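## Task

The same rack and rules: press the blank in the bottom row, third from the left when facing the rack, inward until it stops and latches, and leave the rest alone. Keep the loose rack from tilting beyond a slight amount (more fails) and have it end where it began. The blank must stay latched with the robot no longer touching it, and nothing may leave the table.

## Robot and tools

Robot: one six-joint arm with a two-finger parallel gripper. The arm's base may sit tilted relative to the table. A flat block juts about 9 cm out from the last joint's axis, toward the gripper's -y side, and rotates with the gripper. Keep it clear of the rack as well as the fingers.

Scene frame: origin on the table surface directly beneath the arm base, +z up, +y to the left when looking along +x. Reported hand positions are in metres, orientation as a wxyz quaternion, velocities in m/s and rad/s. The printed position can be off, more so when the arm is stretched far out. Gripper frame: fingers point along its +z and close along its x. end_effector_position is the point midway between the pads; fingertips extend 17.5 mm past it. Turning only the last joint moves that point around a 25 mm circle.

Tool execute_actions takes "actions", a list holding one item or nothing, plus optional "pictures" (true/false; images from cam_high then cam_wrist, each 672x504, come by default).
- Empty list: just reports the current state.
- Move: {"rows": [...], "steps": n}, n from 1 to 15 (default 15), each step 1/30 s. Each row is used for one step; if rows run out, the final row repeats. Up to 15 rows.
- Wait: {"steps": n} with no rows, n up to 300; it returns once that many steps have elapsed since the previous result, counting the time spent composing the reply.
A rejected call sends nothing to the robot.

Each row is one list of 9 numbers for the single arm, in this order: waist, shoulder, elbow, forearm roll, wrist pitch, wrist roll (absolute joint target angles in radians, same convention as the Joint positions line), then gripper position, gripper force_limit, gripper speed (each scaled -1 to 1). Stated joint ranges: waist, shoulder, forearm roll, wrist pitch, wrist roll -6.283 to 6.283; elbow -2.792 to 2.792. A target more than 0.010 past a range end that is also beyond the joint's current angle gets the call refused. Real ends may differ by up to 0.010 from the stated ones; a joint driven into its real end stops there, and the result may say "joint sent to its limit" (possibly about an earlier motion). No such line does not prove more room exists.

Gripper numbers: position +1 = fully open, 50 mm gap; near -0.65 the pads meet; -1 closes until something blocks them. force_limit per pad: -1 about 20 N, 0 about 102 N, +1 about 185 N (actual can be ~17% higher). speed of gap change: -1 20 mm/s, 0 85, +1 150. For pushing a blank, a closed or fixed gripper used as a pusher is natural; grasping is not required. Stopped fingers ignore new force or speed values until position changes by at least 0.01. To grip lighter, open first.

Motion limits: target speed caps of 2.09 rad/s (waist, shoulder), 3.14 (elbow), 3.93 (the three wrist joints), with 0.3 s to accelerate; joints are slowed together so they arrive at once. Each step the sent target stays within a lead of the measured angle: 0.456 rad for waist and shoulder, 0.683 elbow, 0.854 wrist joints. If targets would move the hand more than 70 mm from where it is, all are scaled back. So big moves need several calls.

Between calls the arm keeps heading to the last row sent until it has nearly stopped moving (a blocked push counts as stopped) or a step is HELD; after that, only a new action makes it advance or press harder. Fingers still in motion keep going.

Result lines: Joint positions and Joint velocities in column order (rad, rad/s). Joint torques in the same order include gravity, loads and contacts, with a fixed offset, scale and noise per joint; at rest they change only with contact or load. Flange force: outside force on the gripper at call end, approximate, worst right after sudden stops; "no reading" means no estimate. object_status: 0 moving, 1 blocked while opening, 2 blocked while closing (a grip), 3 reached target or pads met. position_measured in counts: gap ≈ (250 - counts) x 0.202 mm. "joint command not followed" means the clearance check altered or blocked targets (mount blocks and posts count as arm). HELD marks steps where the row was not fully sent. MOTOR HOT warns of heating from holding loads; reaching the limit brakes the arm (OVER-TEMPERATURE FAULT).

Faults: contact torque reaching a joint's load limit (waist 295, shoulder 295, elbow 139, wrist joints 39.1 N m), or any outside force of 144 N on the arm, tool or load, halts the arm for 10 s, drops the rest of the call, and lets the arm yield. Push the blank gently and in short increments, watching torques and flange force, so the loose rack neither slides nor tips. Avoid slams, hard hits, drops, and knocking anything off the table.

Tool zoom_image: {"camera": "cam_high" or "cam_wrist", "region": [x0, y0, x1, y1]} in image pixels, origin top-left, region at most 504 x 504; returns a closer view of that camera's latest image.

Tool finished_scene: {"scene": number of the current scene}. The goal must be met and remain met. Replying without any tool call ends everything.

Each tool is called after ">>>" as name(argument=value, ...), one argument or row to a line, values as JSON.

## Session

>>> execute_actions(
  actions=[],
)

Scene clock: 0.00 s of 4500.00 s.
end_effector_position=(+0.3951, +0.2452, +0.1327) position_measured=3 object_status=3 end_effector_quat_wxyz=(+0.156, +0.448, +0.739, -0.478) end_effector_velocity=(+0.000, +0.001, +0.000) end_effector_angular_velocity=(+0.001, -0.002, +0.001)
Joint positions: [ 0.762  0.65   1.886 -0.492  1.58   0.546]
Joint velocities: [ 0.001 -0.    -0.001 -0.    -0.     0.   ]
Joint torques (N m, as the joint torque sensors report them, + toward a larger angle): no reading
Flange force (N, the push that the arm receives, along the gripper's own x y z axes): no reading

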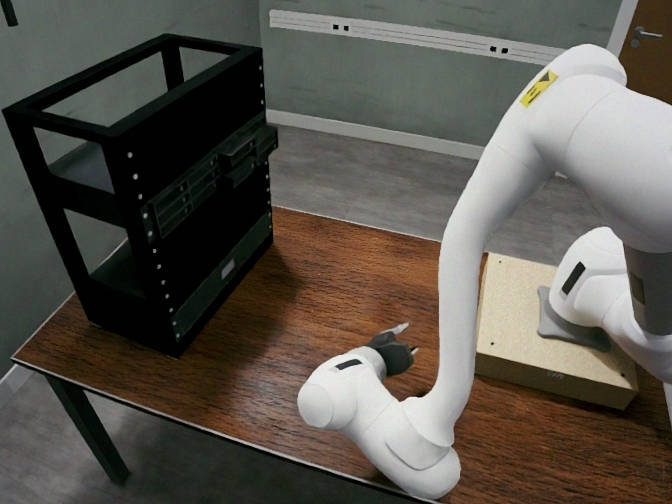

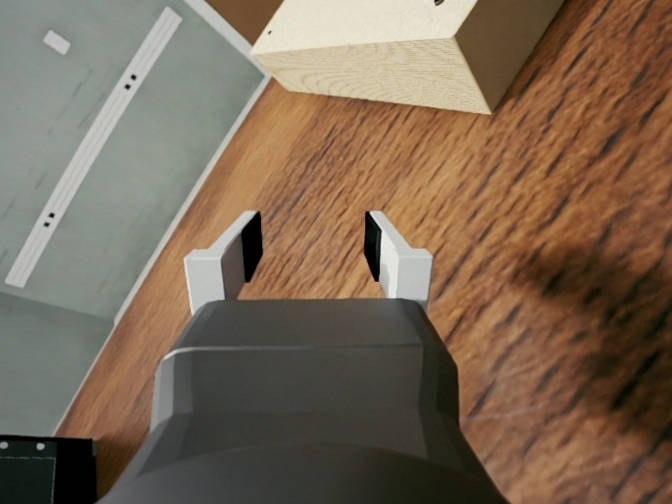

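>>> zoom_image(
  camera="cam_high",
  region=[120, 90, 300, 260],
)

Region (120, 90, 300, 260) of cam_high's 672x504 image, scaled by 2.800, with more detail than that image has.

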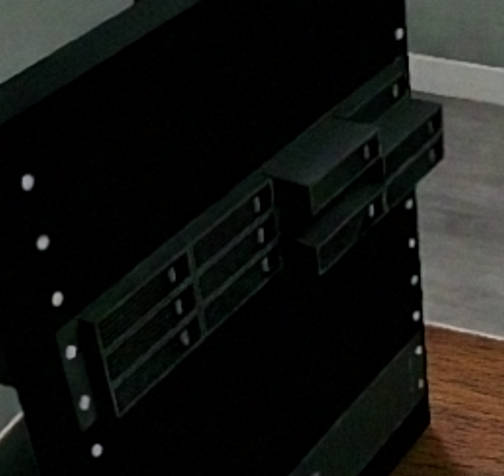

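>>> execute_actions(
  actions=[
    {"rows": [[0.45, 0.05, 2.3, 0.0, 1.0, 1.8, -1, 0, 0]], "steps": 15},
  ],
  pictures=false,
)

>>> execute_actions(
  actions=[
    {"rows": [[0.35, 0.05, 2.3, 0.15, 0.2, 2.4, -1, 0, 0]], "steps": 15},
  ],
  pictures=false,
)

>>> execute_actions(
  actions=[
    {"rows": [[0.1717, 0.3211, 2.2622, 0.346, -1.0395, 2.961, -1, 0, 0]], "steps": 15},
  ],
  pictures=false,
)

>>> execute_actions(
  actions=[
    {"steps": 30},
  ],
)

Scene clock: 98.13 s of 4500.00 s.
end_effector_position=(+0.3076, +0.2150, +0.1526) position_measured=204 object_status=0 end_effector_quat_wxyz=(+0.060, +0.959, +0.239, -0.142) end_effector_velocity=(-0.014, +0.019, +0.106) end_effector_angular_velocity=(+0.393, -1.163, -2.877)
Joint positions: [ 0.484  0.13   2.255 -0.053  1.063  1.604]
Joint velocities: [-0.393 -0.904  0.521  0.618 -0.729  2.164]
Joint torques (N m, as the joint torque sensors report them, + toward a larger angle): [  9.23 -21.87 -28.87   2.72   0.87  -0.01]
Flange force (N, the push that the arm receives, along the gripper's own x y z axes): [5.2 16.0 3.7]
Steps of this call (steps 1 to 90: nothing new was sent; then 94.63 s passed at rest; steps 91 to 105: all 15 steps of this action). Readings (joint positions | what the end effector reports):
91: [0.762 0.650 1.886 -0.492 1.580 0.546] | position_measured=7 object_status=0
92: [0.760 0.647 1.888 -0.489 1.576 0.551] | position_measured=21 object_status=0
94: [0.741 0.620 1.914 -0.458 1.540 0.604] | position_measured=50 object_status=0
98: [0.644 0.471 2.042 -0.307 1.361 0.883] | position_measured=106 object_status=0
105: the state above

Scene clock: 98.63 s of 4500.00 s.
end_effector_position=(+0.4843, +0.2702, +0.1815) position_measured=253 object_status=3 end_effector_quat_wxyz=(-0.108, +0.972, -0.157, +0.135) end_effector_velocity=(+0.395, +0.033, +0.161) end_effector_angular_velocity=(+0.888, -0.966, -1.442)
Joint positions: [0.384 0.056 2.294 0.099 0.447 2.197]
Joint velocities: [-0.175 -0.03   0.029  0.265 -1.281  1.053]
Joint torques (N m, as the joint torque sensors report them, + toward a larger angle): [  5.41 -42.39 -31.34   2.93  -0.7   -0.09]
Flange force (N, the push that the arm receives, along the gripper's own x y z axes): [12.0 5.9 7.2]
Steps of this call (steps 1 to 15: all 15 steps of this action). Readings (joint positions | what the end effector reports):
1: [0.472 0.102 2.271 -0.035 1.041 1.670] | position_measured=218 object_status=0
2: [0.463 0.081 2.282 -0.020 1.018 1.724] | position_measured=232 object_status=0
4: [0.450 0.061 2.286 -0.001 0.938 1.799] | position_measured=253 object_status=0
8: [0.426 0.064 2.287 0.036 0.755 1.944] | position_measured=253 object_status=0
15: the state above

Scene clock: 99.13 s of 4500.00 s.
end_effector_position=(+0.6833, +0.2159, +0.2293) position_measured=253 object_status=3 end_effector_quat_wxyz=(-0.284, +0.782, -0.455, +0.317) end_effector_velocity=(+0.321, -0.177, +0.195) end_effector_angular_velocity=(+0.639, -1.067, -0.930)
Joint positions: [ 0.265  0.194  2.278  0.239 -0.217  2.636]
Joint velocities: [-0.175  0.239 -0.031  0.2   -1.416  0.611]
Joint torques (N m, as the joint torque sensors report them, + toward a larger angle): [  5.81 -52.95 -29.34   2.7   -1.74   0.18]
Flange force (N, the push that the arm receives, along the gripper's own x y z axes): no reading
Steps of this call (steps 1 to 15: all 15 steps of this action). Readings (joint positions | what the end effector reports):
1: [0.378 0.055 2.295 0.108 0.403 2.233] | position_measured=253 object_status=3
2: [0.371 0.056 2.296 0.118 0.361 2.269] | position_measured=253 object_status=3
4: [0.350 0.074 2.293 0.142 0.278 2.340] | position_measured=253 object_status=3
8: [0.314 0.127 2.287 0.183 0.106 2.464] | position_measured=253 object_status=3
15: the state above

Scene clock: 100.13 s of 4500.00 s.
end_effector_position=(+0.7801, +0.0843, +0.3738) position_measured=253 object_status=3 end_effector_quat_wxyz=(+0.469, -0.469, +0.529, -0.529) end_effector_velocity=(+0.000, +0.000, +0.001) end_effector_angular_velocity=(+0.000, -0.002, -0.000)
Joint positions: [ 0.172  0.321  2.262  0.346 -1.039  2.961]
Joint velocities: [ 0.001  0.    -0.001  0.001 -0.002  0.   ]
Joint torques (N m, as the joint torque sensors report them, + toward a larger angle): [  3.35 -61.67 -26.83   1.17  -3.12  -0.26]
Flange force (N, the push that the arm receives, along the gripper's own x y z axes): [4.9 1.1 3.6]
Steps of this call (steps 1 to 30: the robot went on to your last target). Readings (joint positions | what the end effector reports):
1: [0.259 0.202 2.277 0.246 -0.265 2.656] | position_measured=253 object_status=3
2: [0.254 0.210 2.276 0.252 -0.314 2.676] | position_measured=253 object_status=3
4: [0.243 0.225 2.274 0.265 -0.413 2.714] | position_measured=253 object_status=3
8: [0.220 0.256 2.270 0.291 -0.613 2.793] | position_measured=253 object_status=3
30: the state above

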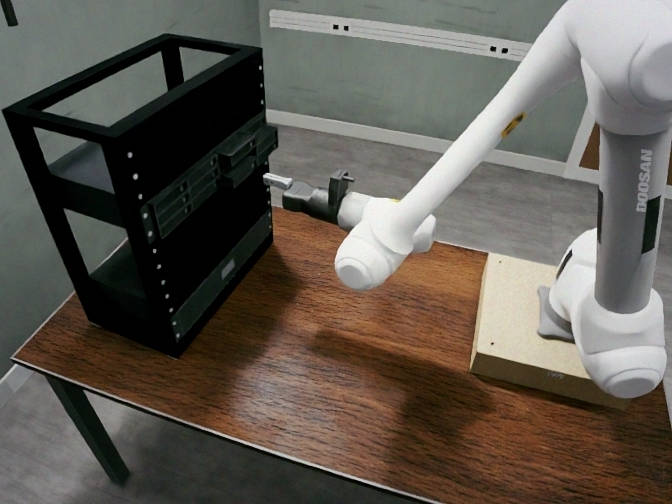

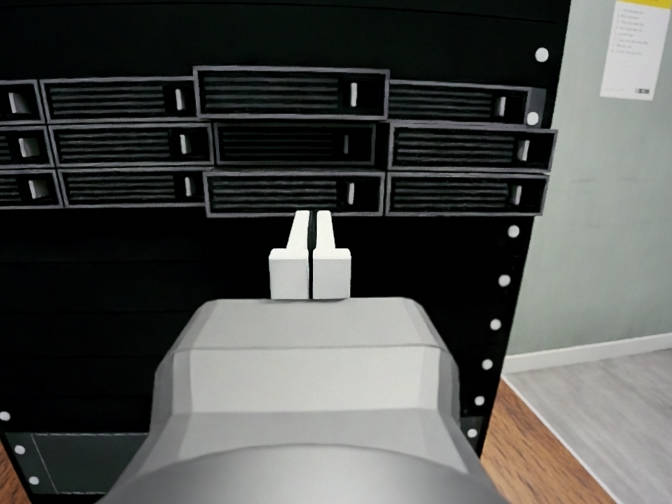

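>>> zoom_image(
  camera="cam_wrist",
  region=[180, 50, 420, 260],
)

>>> zoom_image(
  camera="cam_high",
  region=[200, 115, 340, 220],
)

Region (180, 50, 420, 260) of cam_wrist's 672x504 image, scaled by 2.100, with more detail than that image has; it fills the top 441 rows of this view, and the rest is white.

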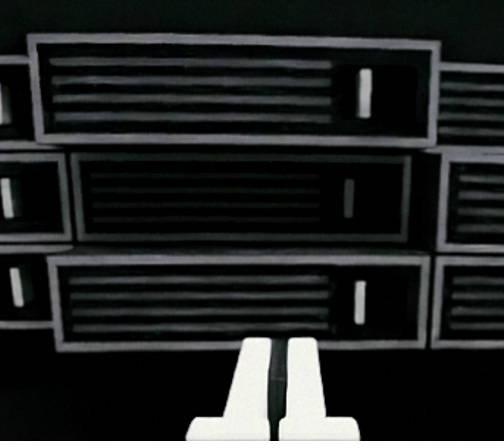

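Region (200, 115, 340, 220) of cam_high's 672x504 image, scaled by 3.600, with more detail than that image has; it fills the top 378 rows of this view, and the rest is white.

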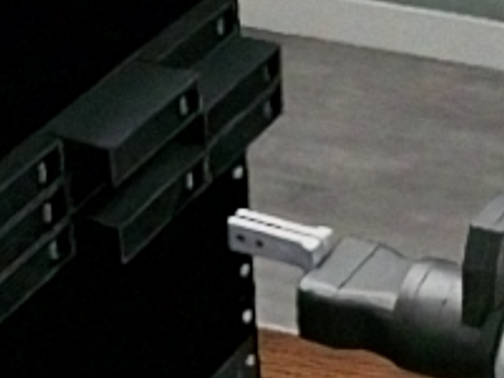

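>>> execute_actions(
  actions=[
    {"rows": [[0.1719, 0.3226, 2.2562, 0.3449, -1.0349, 2.9603, -1, 0, 0],[0.1721, 0.3241, 2.2502, 0.3438, -1.0304, 2.9596, -1, 0, 0],[0.1723, 0.3256, 2.2442, 0.3426, -1.0258, 2.9589, -1, 0, 0],[0.1725, 0.3271, 2.2382, 0.3415, -1.0213, 2.9582, -1, 0, 0],[0.1727, 0.3286, 2.2322, 0.3404, -1.0167, 2.9575, -1, 0, 0],[0.1729, 0.3301, 2.2261, 0.3393, -1.0121, 2.9568, -1, 0, 0],[0.1731, 0.3316, 2.2201, 0.3382, -1.0076, 2.9561, -1, 0, 0],[0.1733, 0.3331, 2.2141, 0.3371, -1.0030, 2.9554, -1, 0, 0],[0.1735, 0.3346, 2.2081, 0.3359, -0.9984, 2.9547, -1, 0, 0],[0.1737, 0.33615, 2.20211, 0.33483, -0.99388, 2.95404, -1, 0, 0]], "steps": 15},
  ],
)

>>> zoom_image(
  camera="cam_wrist",
  region=[200, 130, 440, 310],
)

>>> zoom_image(
  camera="cam_high",
  region=[200, 115, 340, 220],
)

Scene clock: 155.70 s of 4500.00 s.
end_effector_position=(+0.8096, +0.0964, +0.3844) position_measured=253 object_status=3 end_effector_quat_wxyz=(+0.474, -0.475, +0.525, -0.524) end_effector_velocity=(+0.006, +0.003, +0.002) end_effector_angular_velocity=(-0.001, +0.001, +0.005)
Joint positions: [ 0.174  0.336  2.203  0.335 -0.994  2.954]
Joint velocities: [ 0.001  0.003 -0.012 -0.003  0.01  -0.002]
Joint torques (N m, as the joint torque sensors report them, + toward a larger angle): [  4.21 -63.61 -28.66   2.    -3.45   0.42]
Flange force (N, the push that the arm receives, along the gripper's own x y z axes): [8.0 -2.2 1.1]
Steps of this call (steps 1 to 15: the robot went on to your last target; steps 16 to 90: nothing new was sent; then 52.07 s passed at rest; steps 91 to 105: all 15 steps of this action). Readings (joint positions | what the end effector reports):
91: [0.172 0.321 2.262 0.346 -1.040 2.961] | position_measured=253 object_status=3
92: [0.172 0.322 2.260 0.346 -1.039 2.961] | position_measured=253 object_status=3
94: [0.172 0.324 2.252 0.344 -1.032 2.961] | position_measured=253 object_status=3
98: [0.173 0.329 2.230 0.340 -1.015 2.957] | position_measured=253 object_status=3
105: the state above

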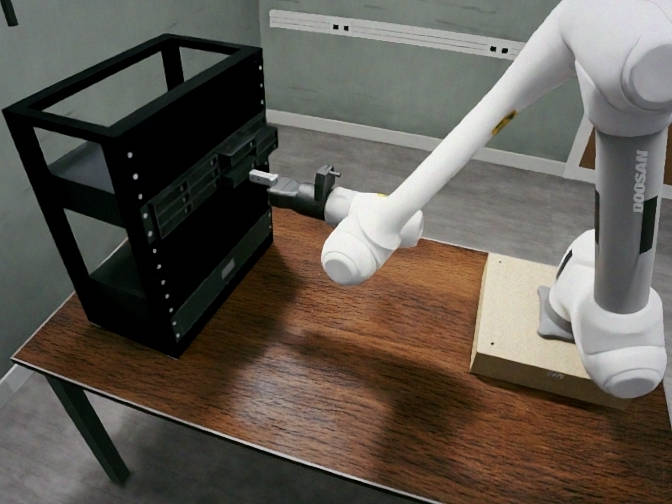

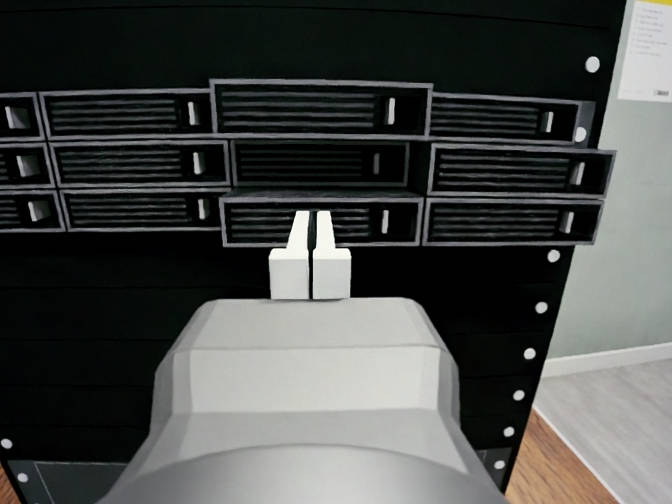

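Region (200, 130, 440, 310) of cam_wrist's 672x504 image, scaled by 2.100, with more detail than that image has; it fills the top 378 rows of this view, and the rest is white.

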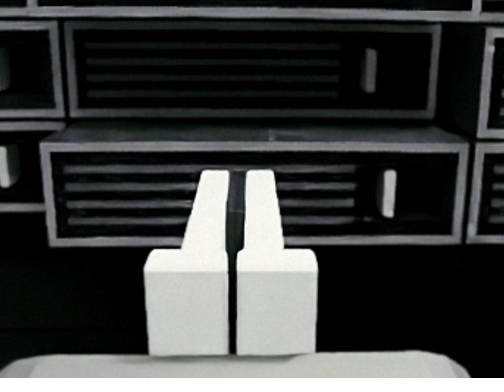

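Region (200, 115, 340, 220) of cam_high's 672x504 image, scaled by 3.600, with more detail than that image has; it fills the top 378 rows of this view, and the rest is white.

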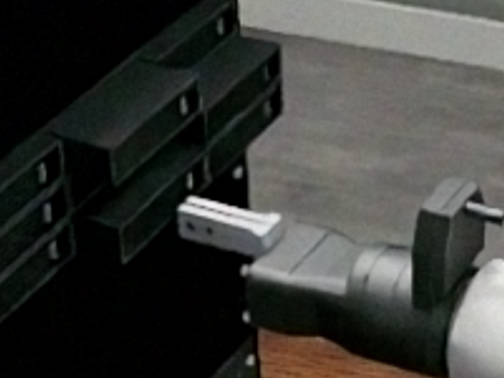

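>>> execute_actions(
  actions=[
    {"rows": [[0.1729,0.3378,2.1994,0.3342,-0.9927,2.9541,-1,0,0],[0.1719,0.3399,2.1959,0.3333,-0.9912,2.9542,-1,0,0],[0.1709,0.3420,2.1923,0.3324,-0.9897,2.9543,-1,0,0],[0.1699,0.3442,2.1888,0.3315,-0.9882,2.9545,-1,0,0],[0.1689,0.3463,2.1852,0.3306,-0.9866,2.9546,-1,0,0],[0.1682,0.3479,2.1826,0.3299,-0.9855,2.9547,-1,0,0],[0.1675,0.3493,2.1803,0.3294,-0.9845,2.9547,-1,0,0],[0.1668,0.3507,2.1780,0.3288,-0.9835,2.9548,-1,0,0],[0.1661,0.3522,2.1755,0.3282,-0.9825,2.9549,-1,0,0],[0.1654,0.3538,2.1728,0.3275,-0.9813,2.9550,-1,0,0],[0.1646,0.3554,2.1702,0.3268,-0.9802,2.9550,-1,0,0],[0.1639,0.3570,2.1675,0.3262,-0.9790,2.9551,-1,0,0],[0.1631,0.3586,2.1648,0.3255,-0.9779,2.9552,-1,0,0],[0.1624,0.3602,2.1622,0.3248,-0.9767,2.9553,-1,0,0],[0.1616,0.3618,2.1595,0.3242,-0.9756,2.9554,-1,0,0]], "steps": 15},
  ],
  pictures=false,
)

>>> execute_actions(
  actions=[
    {"rows": [[0.1609,0.3634,2.1568,0.3235,-0.9744,2.9555,-1,0,0],[0.1602,0.3650,2.1541,0.3230,-0.9732,2.9555,-1,0,0],[0.1595,0.3666,2.1514,0.3224,-0.9721,2.9555,-1,0,0],[0.1588,0.3682,2.1487,0.3218,-0.9709,2.9556,-1,0,0],[0.1581,0.3698,2.1460,0.3212,-0.9697,2.9556,-1,0,0],[0.1574,0.3714,2.1433,0.3206,-0.9685,2.9557,-1,0,0],[0.1567,0.3730,2.1406,0.3200,-0.9673,2.9557,-1,0,0],[0.1560,0.3746,2.1378,0.3194,-0.9662,2.9558,-1,0,0],[0.1553,0.3762,2.1351,0.3188,-0.9650,2.9558,-1,0,0],[0.1546,0.3778,2.1324,0.3183,-0.9638,2.9559,-1,0,0],[0.1539,0.3794,2.1297,0.3177,-0.9626,2.9559,-1,0,0],[0.1535,0.3805,2.1279,0.3173,-0.9618,2.9560,-1,0,0],[0.15325,0.38104,2.12699,0.31708,-0.96142,2.9560,-1,0,0]], "steps": 15},
  ],
  pictures=false,
)

>>> execute_actions(
  actions=[
    {"steps": 5},
  ],
)

>>> zoom_image(
  camera="cam_wrist",
  region=[150, 150, 290, 280],
)

>>> zoom_image(
  camera="cam_high",
  region=[200, 115, 340, 220],
)

Scene clock: 203.60 s of 4500.00 s.
end_effector_position=(+0.8301, +0.0946, +0.3846) position_measured=253 object_status=3 end_effector_quat_wxyz=(+0.474, -0.475, +0.524, -0.524) end_effector_velocity=(+0.044, -0.005, -0.000) end_effector_angular_velocity=(+0.001, -0.000, -0.001)
Joint positions: [ 0.163  0.358  2.166  0.326 -0.978  2.955]
Joint velocities: [-0.023  0.048 -0.079 -0.019  0.034  0.003]
Joint torques (N m, as the joint torque sensors report them, + toward a larger angle): [  3.1  -64.67 -29.81   2.05  -2.13  -0.84]
Flange force (N, the push that the arm receives, along the gripper's own x y z axes): [7.8 0.3 -1.6]
Steps of this call (steps 1 to 15: the robot went on to your last target; steps 16 to 90: nothing new was sent; then 44.40 s passed at rest; steps 91 to 105: all 15 steps of this action). Readings (joint positions | what the end effector reports):
91: [0.174 0.336 2.202 0.335 -0.994 2.954] | position_measured=253 object_status=3
92: [0.174 0.337 2.201 0.335 -0.993 2.954] | position_measured=253 object_status=3
94: [0.173 0.339 2.197 0.333 -0.991 2.954] | position_measured=253 object_status=3
98: [0.169 0.347 2.184 0.330 -0.986 2.954] | position_measured=253 object_status=3
105: the state above

Scene clock: 204.10 s of 4500.00 s.
end_effector_position=(+0.8511, +0.0925, +0.3846) position_measured=253 object_status=3 end_effector_quat_wxyz=(+0.474, -0.475, +0.525, -0.524) end_effector_velocity=(+0.013, -0.000, -0.001) end_effector_angular_velocity=(-0.001, +0.000, +0.002)
Joint positions: [ 0.154  0.38   2.128  0.317 -0.962  2.956]
Joint velocities: [-0.005  0.014 -0.023 -0.006  0.009  0.   ]
Joint torques (N m, as the joint torque sensors report them, + toward a larger angle): [  3.86 -73.97 -29.94   1.45  -2.54   0.06]
Flange force (N, the push that the arm receives, along the gripper's own x y z axes): [3.3 5.2 1.0]
Steps of this call (steps 1 to 15: all 15 steps of this action). Readings (joint positions | what the end effector reports):
1: [0.163 0.359 2.163 0.325 -0.977 2.955] | position_measured=253 object_status=3
2: [0.162 0.361 2.161 0.324 -0.976 2.955] | position_measured=253 object_status=3
4: [0.161 0.364 2.155 0.323 -0.974 2.955] | position_measured=253 object_status=3
8: [0.158 0.371 2.145 0.321 -0.969 2.956] | position_measured=253 object_status=3
15: the state above

Scene clock: 204.27 s of 4500.00 s.
end_effector_position=(+0.8517, +0.0924, +0.3846) position_measured=253 object_status=3 end_effector_quat_wxyz=(+0.474, -0.475, +0.525, -0.524) end_effector_velocity=(+0.001, -0.001, -0.001) end_effector_angular_velocity=(-0.000, +0.002, -0.001)
Joint positions: [ 0.153  0.381  2.127  0.317 -0.961  2.956]
Joint velocities: [-0.001  0.002 -0.001 -0.     0.001  0.   ]
Joint torques (N m, as the joint torque sensors report them, + toward a larger angle): [  0.51 -68.98 -31.64   1.72  -2.47   0.06]
Flange force (N, the push that the arm receives, along the gripper's own x y z axes): [1.5 1.5 -3.7]
Steps of this call (steps 1 to 5: the robot went on to your last target). Readings (joint positions | what the end effector reports):
1: [0.153 0.381 2.128 0.317 -0.962 2.956] | position_measured=253 object_status=3
2: [0.153 0.381 2.127 0.317 -0.962 2.956] | position_measured=253 object_status=3
4: [0.153 0.381 2.127 0.317 -0.961 2.956] | position_measured=253 object_status=3
5: the state above

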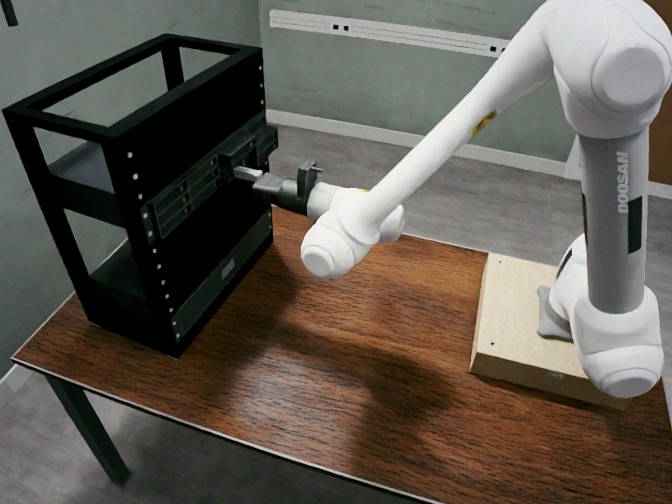

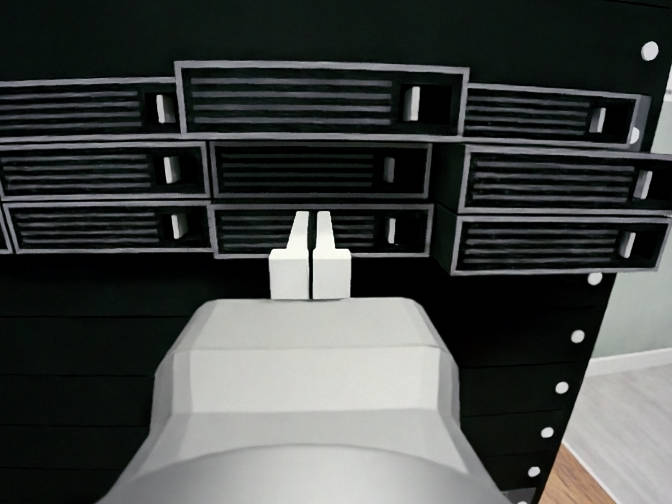

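Region (150, 150, 290, 280) of cam_wrist's 672x504 image, scaled by 3.600, with more detail than that image has; it fills the top 468 rows of this view, and the rest is white.

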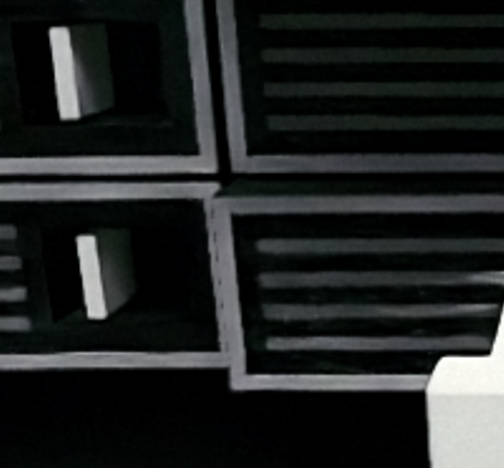

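Region (200, 115, 340, 220) of cam_high's 672x504 image, scaled by 3.600, with more detail than that image has; it fills the top 378 rows of this view, and the rest is white.

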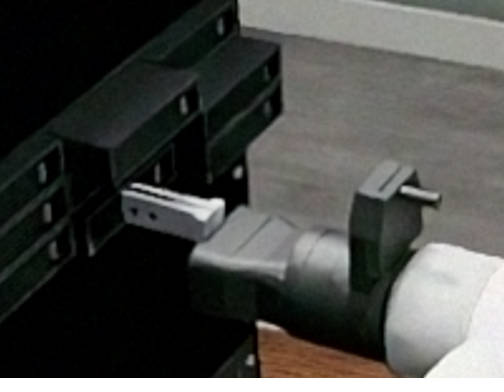

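>>> execute_actions(
  actions=[
    {"rows": [[0.15288,0.38190,2.12554,0.31677,-0.96079,2.9560,-1,0,0],[0.15251,0.38275,2.12410,0.31645,-0.96016,2.9560,-1,0,0],[0.15214,0.38361,2.12265,0.31614,-0.95953,2.9561,-1,0,0],[0.15177,0.38446,2.12120,0.31582,-0.95890,2.9561,-1,0,0],[0.15140,0.38532,2.11976,0.31551,-0.95828,2.9561,-1,0,0],[0.15103,0.38617,2.11831,0.31520,-0.95765,2.9561,-1,0,0],[0.15066,0.38703,2.11686,0.31488,-0.95702,2.9562,-1,0,0],[0.15029,0.38788,2.11541,0.31457,-0.95639,2.9562,-1,0,0],[0.14992,0.38874,2.11397,0.31425,-0.95576,2.9562,-1,0,0],[0.14955,0.38959,2.11252,0.31394,-0.95513,2.95624,-1,0,0]], "steps": 15},
  ],
)

>>> zoom_image(
  camera="cam_wrist",
  region=[150, 150, 290, 280],
)

Scene clock: 215.43 s of 4500.00 s.
end_effector_position=(+0.8596, +0.0916, +0.3846) position_measured=253 object_status=3 end_effector_quat_wxyz=(+0.474, -0.475, +0.524, -0.524) end_effector_velocity=(+0.002, -0.000, -0.000) end_effector_angular_velocity=(+0.000, +0.000, -0.000)
Joint positions: [ 0.15   0.39   2.113  0.314 -0.955  2.956]
Joint velocities: [-0.001  0.002 -0.003 -0.     0.001 -0.   ]
Joint torques (N m, as the joint torque sensors report them, + toward a larger angle): [  0.4  -68.41 -31.44   2.27  -2.67  -0.11]
Flange force (N, the push that the arm receives, along the gripper's own x y z axes): [3.0 -1.5 -5.0]
Steps of this call (steps 1 to 15: the robot went on to your last target; steps 16 to 90: nothing new was sent; then 7.67 s passed at rest; steps 91 to 105: all 15 steps of this action). Readings (joint positions | what the end effector reports):
91: [0.153 0.381 2.127 0.317 -0.961 2.956] | position_measured=253 object_status=3
92: [0.153 0.381 2.127 0.317 -0.961 2.956] | position_measured=253 object_status=3
94: [0.153 0.383 2.124 0.317 -0.960 2.956] | position_measured=253 object_status=3
98: [0.151 0.386 2.119 0.315 -0.958 2.956] | position_measured=253 object_status=3
105: the state above

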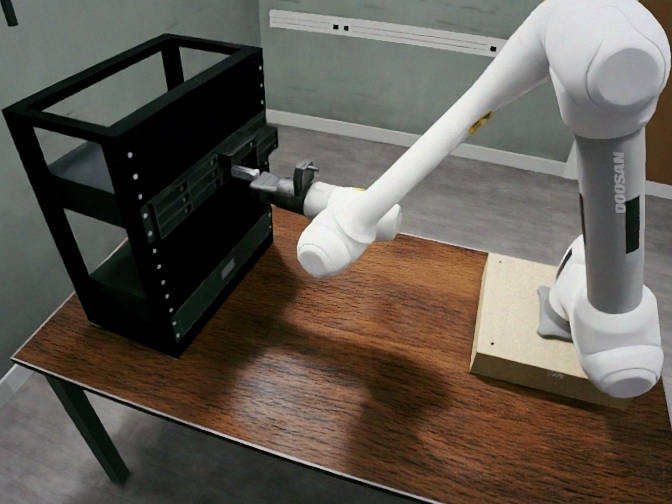

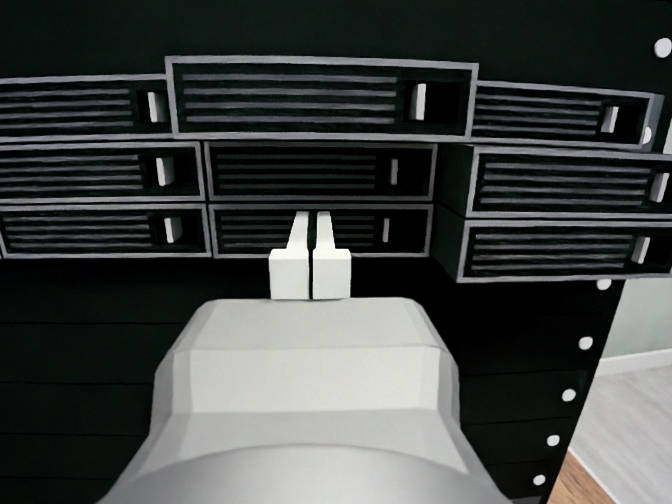

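Region (150, 150, 290, 280) of cam_wrist's 672x504 image, scaled by 3.600, with more detail than that image has; it fills the top 468 rows of this view, and the rest is white.

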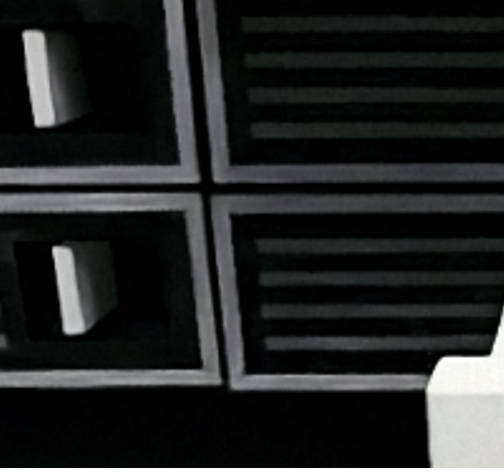

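>>> execute_actions(
  actions=[
    {"rows": [[0.14944,0.38986,2.11206,0.31385,-0.95493,2.95625,-1,0,0],[0.14933,0.39013,2.11161,0.31375,-0.95473,2.95626,-1,0,0],[0.14922,0.39039,2.11115,0.31366,-0.95453,2.95626,-1,0,0],[0.14911,0.39066,2.11070,0.31357,-0.95433,2.95627,-1,0,0],[0.14900,0.39093,2.11024,0.31347,-0.95413,2.95628,-1,0,0],[0.14889,0.39120,2.10979,0.31338,-0.95393,2.95628,-1,0,0],[0.14878,0.39146,2.10933,0.31329,-0.95373,2.95629,-1,0,0],[0.14867,0.39173,2.10888,0.31319,-0.95353,2.9563,-1,0,0]], "steps": 14},
  ],
)

Scene clock: 226.40 s of 4500.00 s.
end_effector_position=(+0.8616, +0.0914, +0.3846) position_measured=253 object_status=3 end_effector_quat_wxyz=(+0.474, -0.475, +0.524, -0.524) end_effector_velocity=(+0.001, +0.001, +0.000) end_effector_angular_velocity=(-0.001, -0.001, +0.001)
Joint positions: [ 0.149  0.392  2.109  0.313 -0.954  2.956]
Joint velocities: [ 0.001  0.001 -0.002 -0.001 -0.    -0.001]
Joint torques (N m, as the joint torque sensors report them, + toward a larger angle): [  1.74 -71.31 -32.23   2.02  -2.58  -0.07]
Flange force (N, the push that the arm receives, along the gripper's own x y z axes): [3.8 2.8 -2.4]
Steps of this call (steps 1 to 15: the robot went on to your last target; steps 16 to 90: nothing new was sent; then 7.50 s passed at rest; steps 91 to 104: all 14 steps of this action). Readings (joint positions | what the end effector reports):
91: [0.150 0.390 2.113 0.314 -0.955 2.956] | position_measured=253 object_status=3
92: [0.150 0.390 2.112 0.314 -0.955 2.956] | position_measured=253 object_status=3
94: [0.149 0.390 2.112 0.314 -0.955 2.956] | position_measured=253 object_status=3
98: [0.149 0.391 2.110 0.313 -0.954 2.956] | position_measured=253 object_status=3
104: the state above

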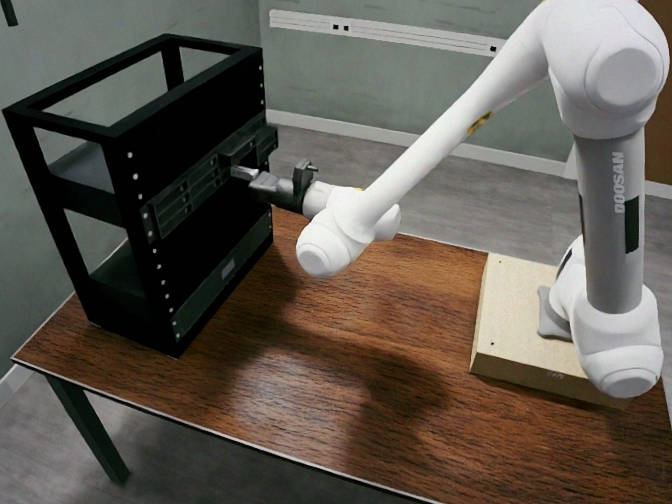

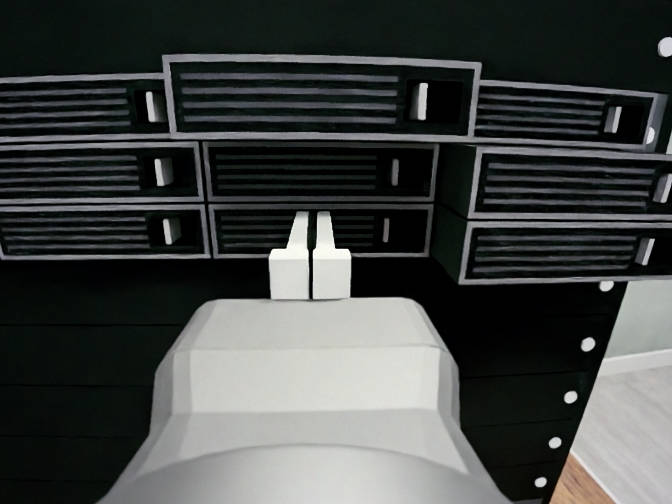

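It hasn't latched yet, so I'm pushing another 0.8 mm.

>>> execute_actions(
  actions=[
    {"rows": [[0.14858,0.39194,2.10852,0.31312,-0.95337,2.9563,-1,0,0],[0.14849,0.39216,2.10815,0.31304,-0.95321,2.9563,-1,0,0],[0.14840,0.39237,2.10779,0.31297,-0.95305,2.9563,-1,0,0],[0.14832,0.39259,2.10742,0.31289,-0.95289,2.9563,-1,0,0]], "steps": 12},
  ],
)

Scene clock: 231.43 s of 4500.00 s.
end_effector_position=(+0.8624, +0.0913, +0.3846) position_measured=253 object_status=3 end_effector_quat_wxyz=(+0.474, -0.475, +0.524, -0.524) end_effector_velocity=(-0.000, +0.001, -0.001) end_effector_angular_velocity=(+0.001, +0.002, +0.000)
Joint positions: [ 0.148  0.393  2.108  0.313 -0.953  2.956]
Joint velocities: [0.001 0.001 0.    0.001 0.001 0.   ]
Joint torques (N m, as the joint torque sensors report them, + toward a larger angle): [ -2.96 -61.6  -44.31   2.01  -0.5   -0.2 ]
Flange force (N, the push that the arm receives, along the gripper's own x y z axes): [6.5 -2.8 -38.9]
Steps of this call (steps 1 to 15: the robot went on to your last target; steps 16 to 90: nothing new was sent; then 1.63 s passed at rest; steps 91 to 102: all 12 steps of this action). Readings (joint positions | what the end effector reports):
91: [0.149 0.392 2.109 0.313 -0.954 2.956] | position_measured=253 object_status=3
92: [0.149 0.392 2.109 0.313 -0.953 2.956] | position_measured=253 object_status=3
94: [0.149 0.392 2.108 0.313 -0.953 2.956] | position_measured=253 object_status=3
98: [0.148 0.392 2.108 0.313 -0.953 2.956] | position_measured=253 object_status=3
102: the state above

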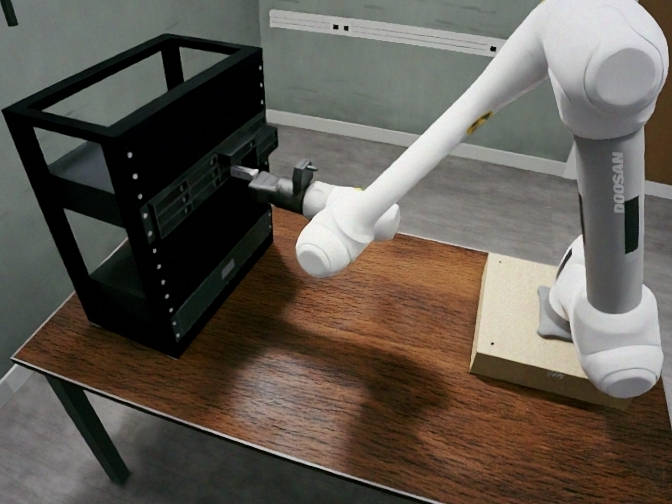

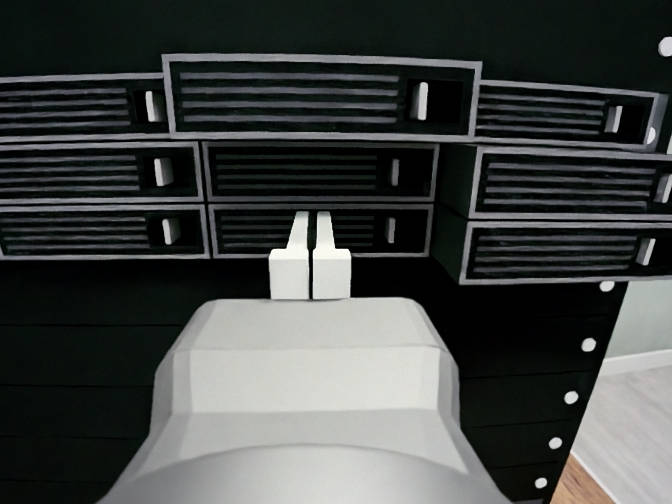

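The tab has snapped back and the blank is at its stop, so it's latched. Backing off.

>>> execute_actions(
  actions=[
    {"rows": [[0.14867,0.39173,2.10888,0.31319,-0.95353,2.9563,-1,0,0],[0.14955,0.38959,2.11252,0.31394,-0.95513,2.9562,-1,0,0],[0.15140,0.38532,2.11976,0.31551,-0.95828,2.9561,-1,0,0],[0.1539,0.3794,2.1297,0.3177,-0.9626,2.9559,-1,0,0],[0.1567,0.3730,2.1406,0.3200,-0.9673,2.9557,-1,0,0],[0.1595,0.3666,2.1514,0.3224,-0.9721,2.9555,-1,0,0],[0.1624,0.3602,2.1622,0.3248,-0.9767,2.9553,-1,0,0],[0.1654,0.3538,2.1728,0.3275,-0.9813,2.9550,-1,0,0],[0.1682,0.3479,2.1826,0.3299,-0.9855,2.9547,-1,0,0],[0.1709,0.3420,2.1923,0.3324,-0.9897,2.9543,-1,0,0],[0.1729,0.3378,2.1994,0.3342,-0.9927,2.9541,-1,0,0]], "steps": 15},
  ],
)

Scene clock: 239.33 s of 4500.00 s.
end_effector_position=(+0.8124, +0.0963, +0.3846) position_measured=253 object_status=3 end_effector_quat_wxyz=(+0.474, -0.475, +0.525, -0.524) end_effector_velocity=(-0.018, +0.001, -0.000) end_effector_angular_velocity=(+0.001, -0.000, -0.003)
Joint positions: [ 0.172  0.339  2.198  0.334 -0.992  2.954]
Joint velocities: [ 0.009 -0.019  0.033  0.011 -0.015 -0.001]
Joint torques (N m, as the joint torque sensors report them, + toward a larger angle): [ -1.96 -62.86 -31.32   1.65  -2.88  -0.68]
Flange force (N, the push that the arm receives, along the gripper's own x y z axes): [-0.6 5.1 3.3]
Steps of this call (steps 1 to 15: the robot went on to your last target; steps 16 to 90: nothing new was sent; then 4.40 s passed at rest; steps 91 to 105: all 15 steps of this action). Readings (joint positions | what the end effector reports):
91: [0.148 0.393 2.107 0.313 -0.953 2.956] | position_measured=253 object_status=3
92: [0.148 0.393 2.108 0.313 -0.953 2.956] | position_measured=253 object_status=3
94: [0.149 0.390 2.112 0.314 -0.955 2.956] | position_measured=253 object_status=3
98: [0.158 0.371 2.144 0.321 -0.969 2.956] | position_measured=253 object_status=3
105: the state above

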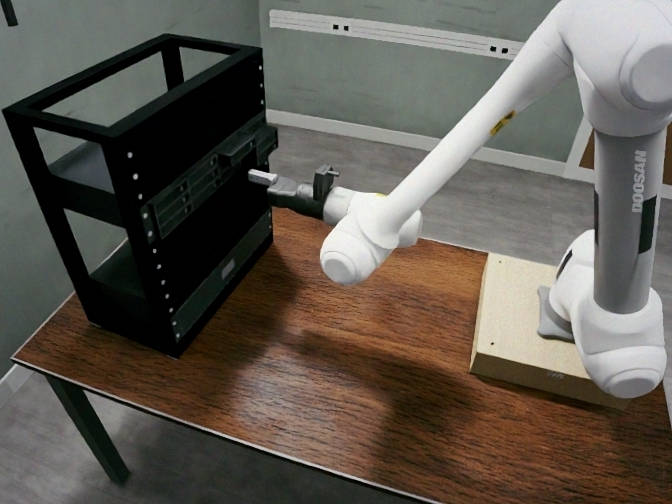

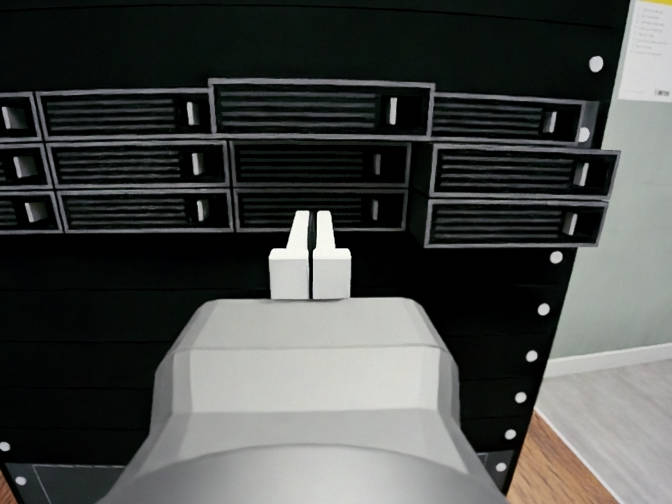

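>>> finished_scene(
  scene=2,
)

The scene is finished: the task was done.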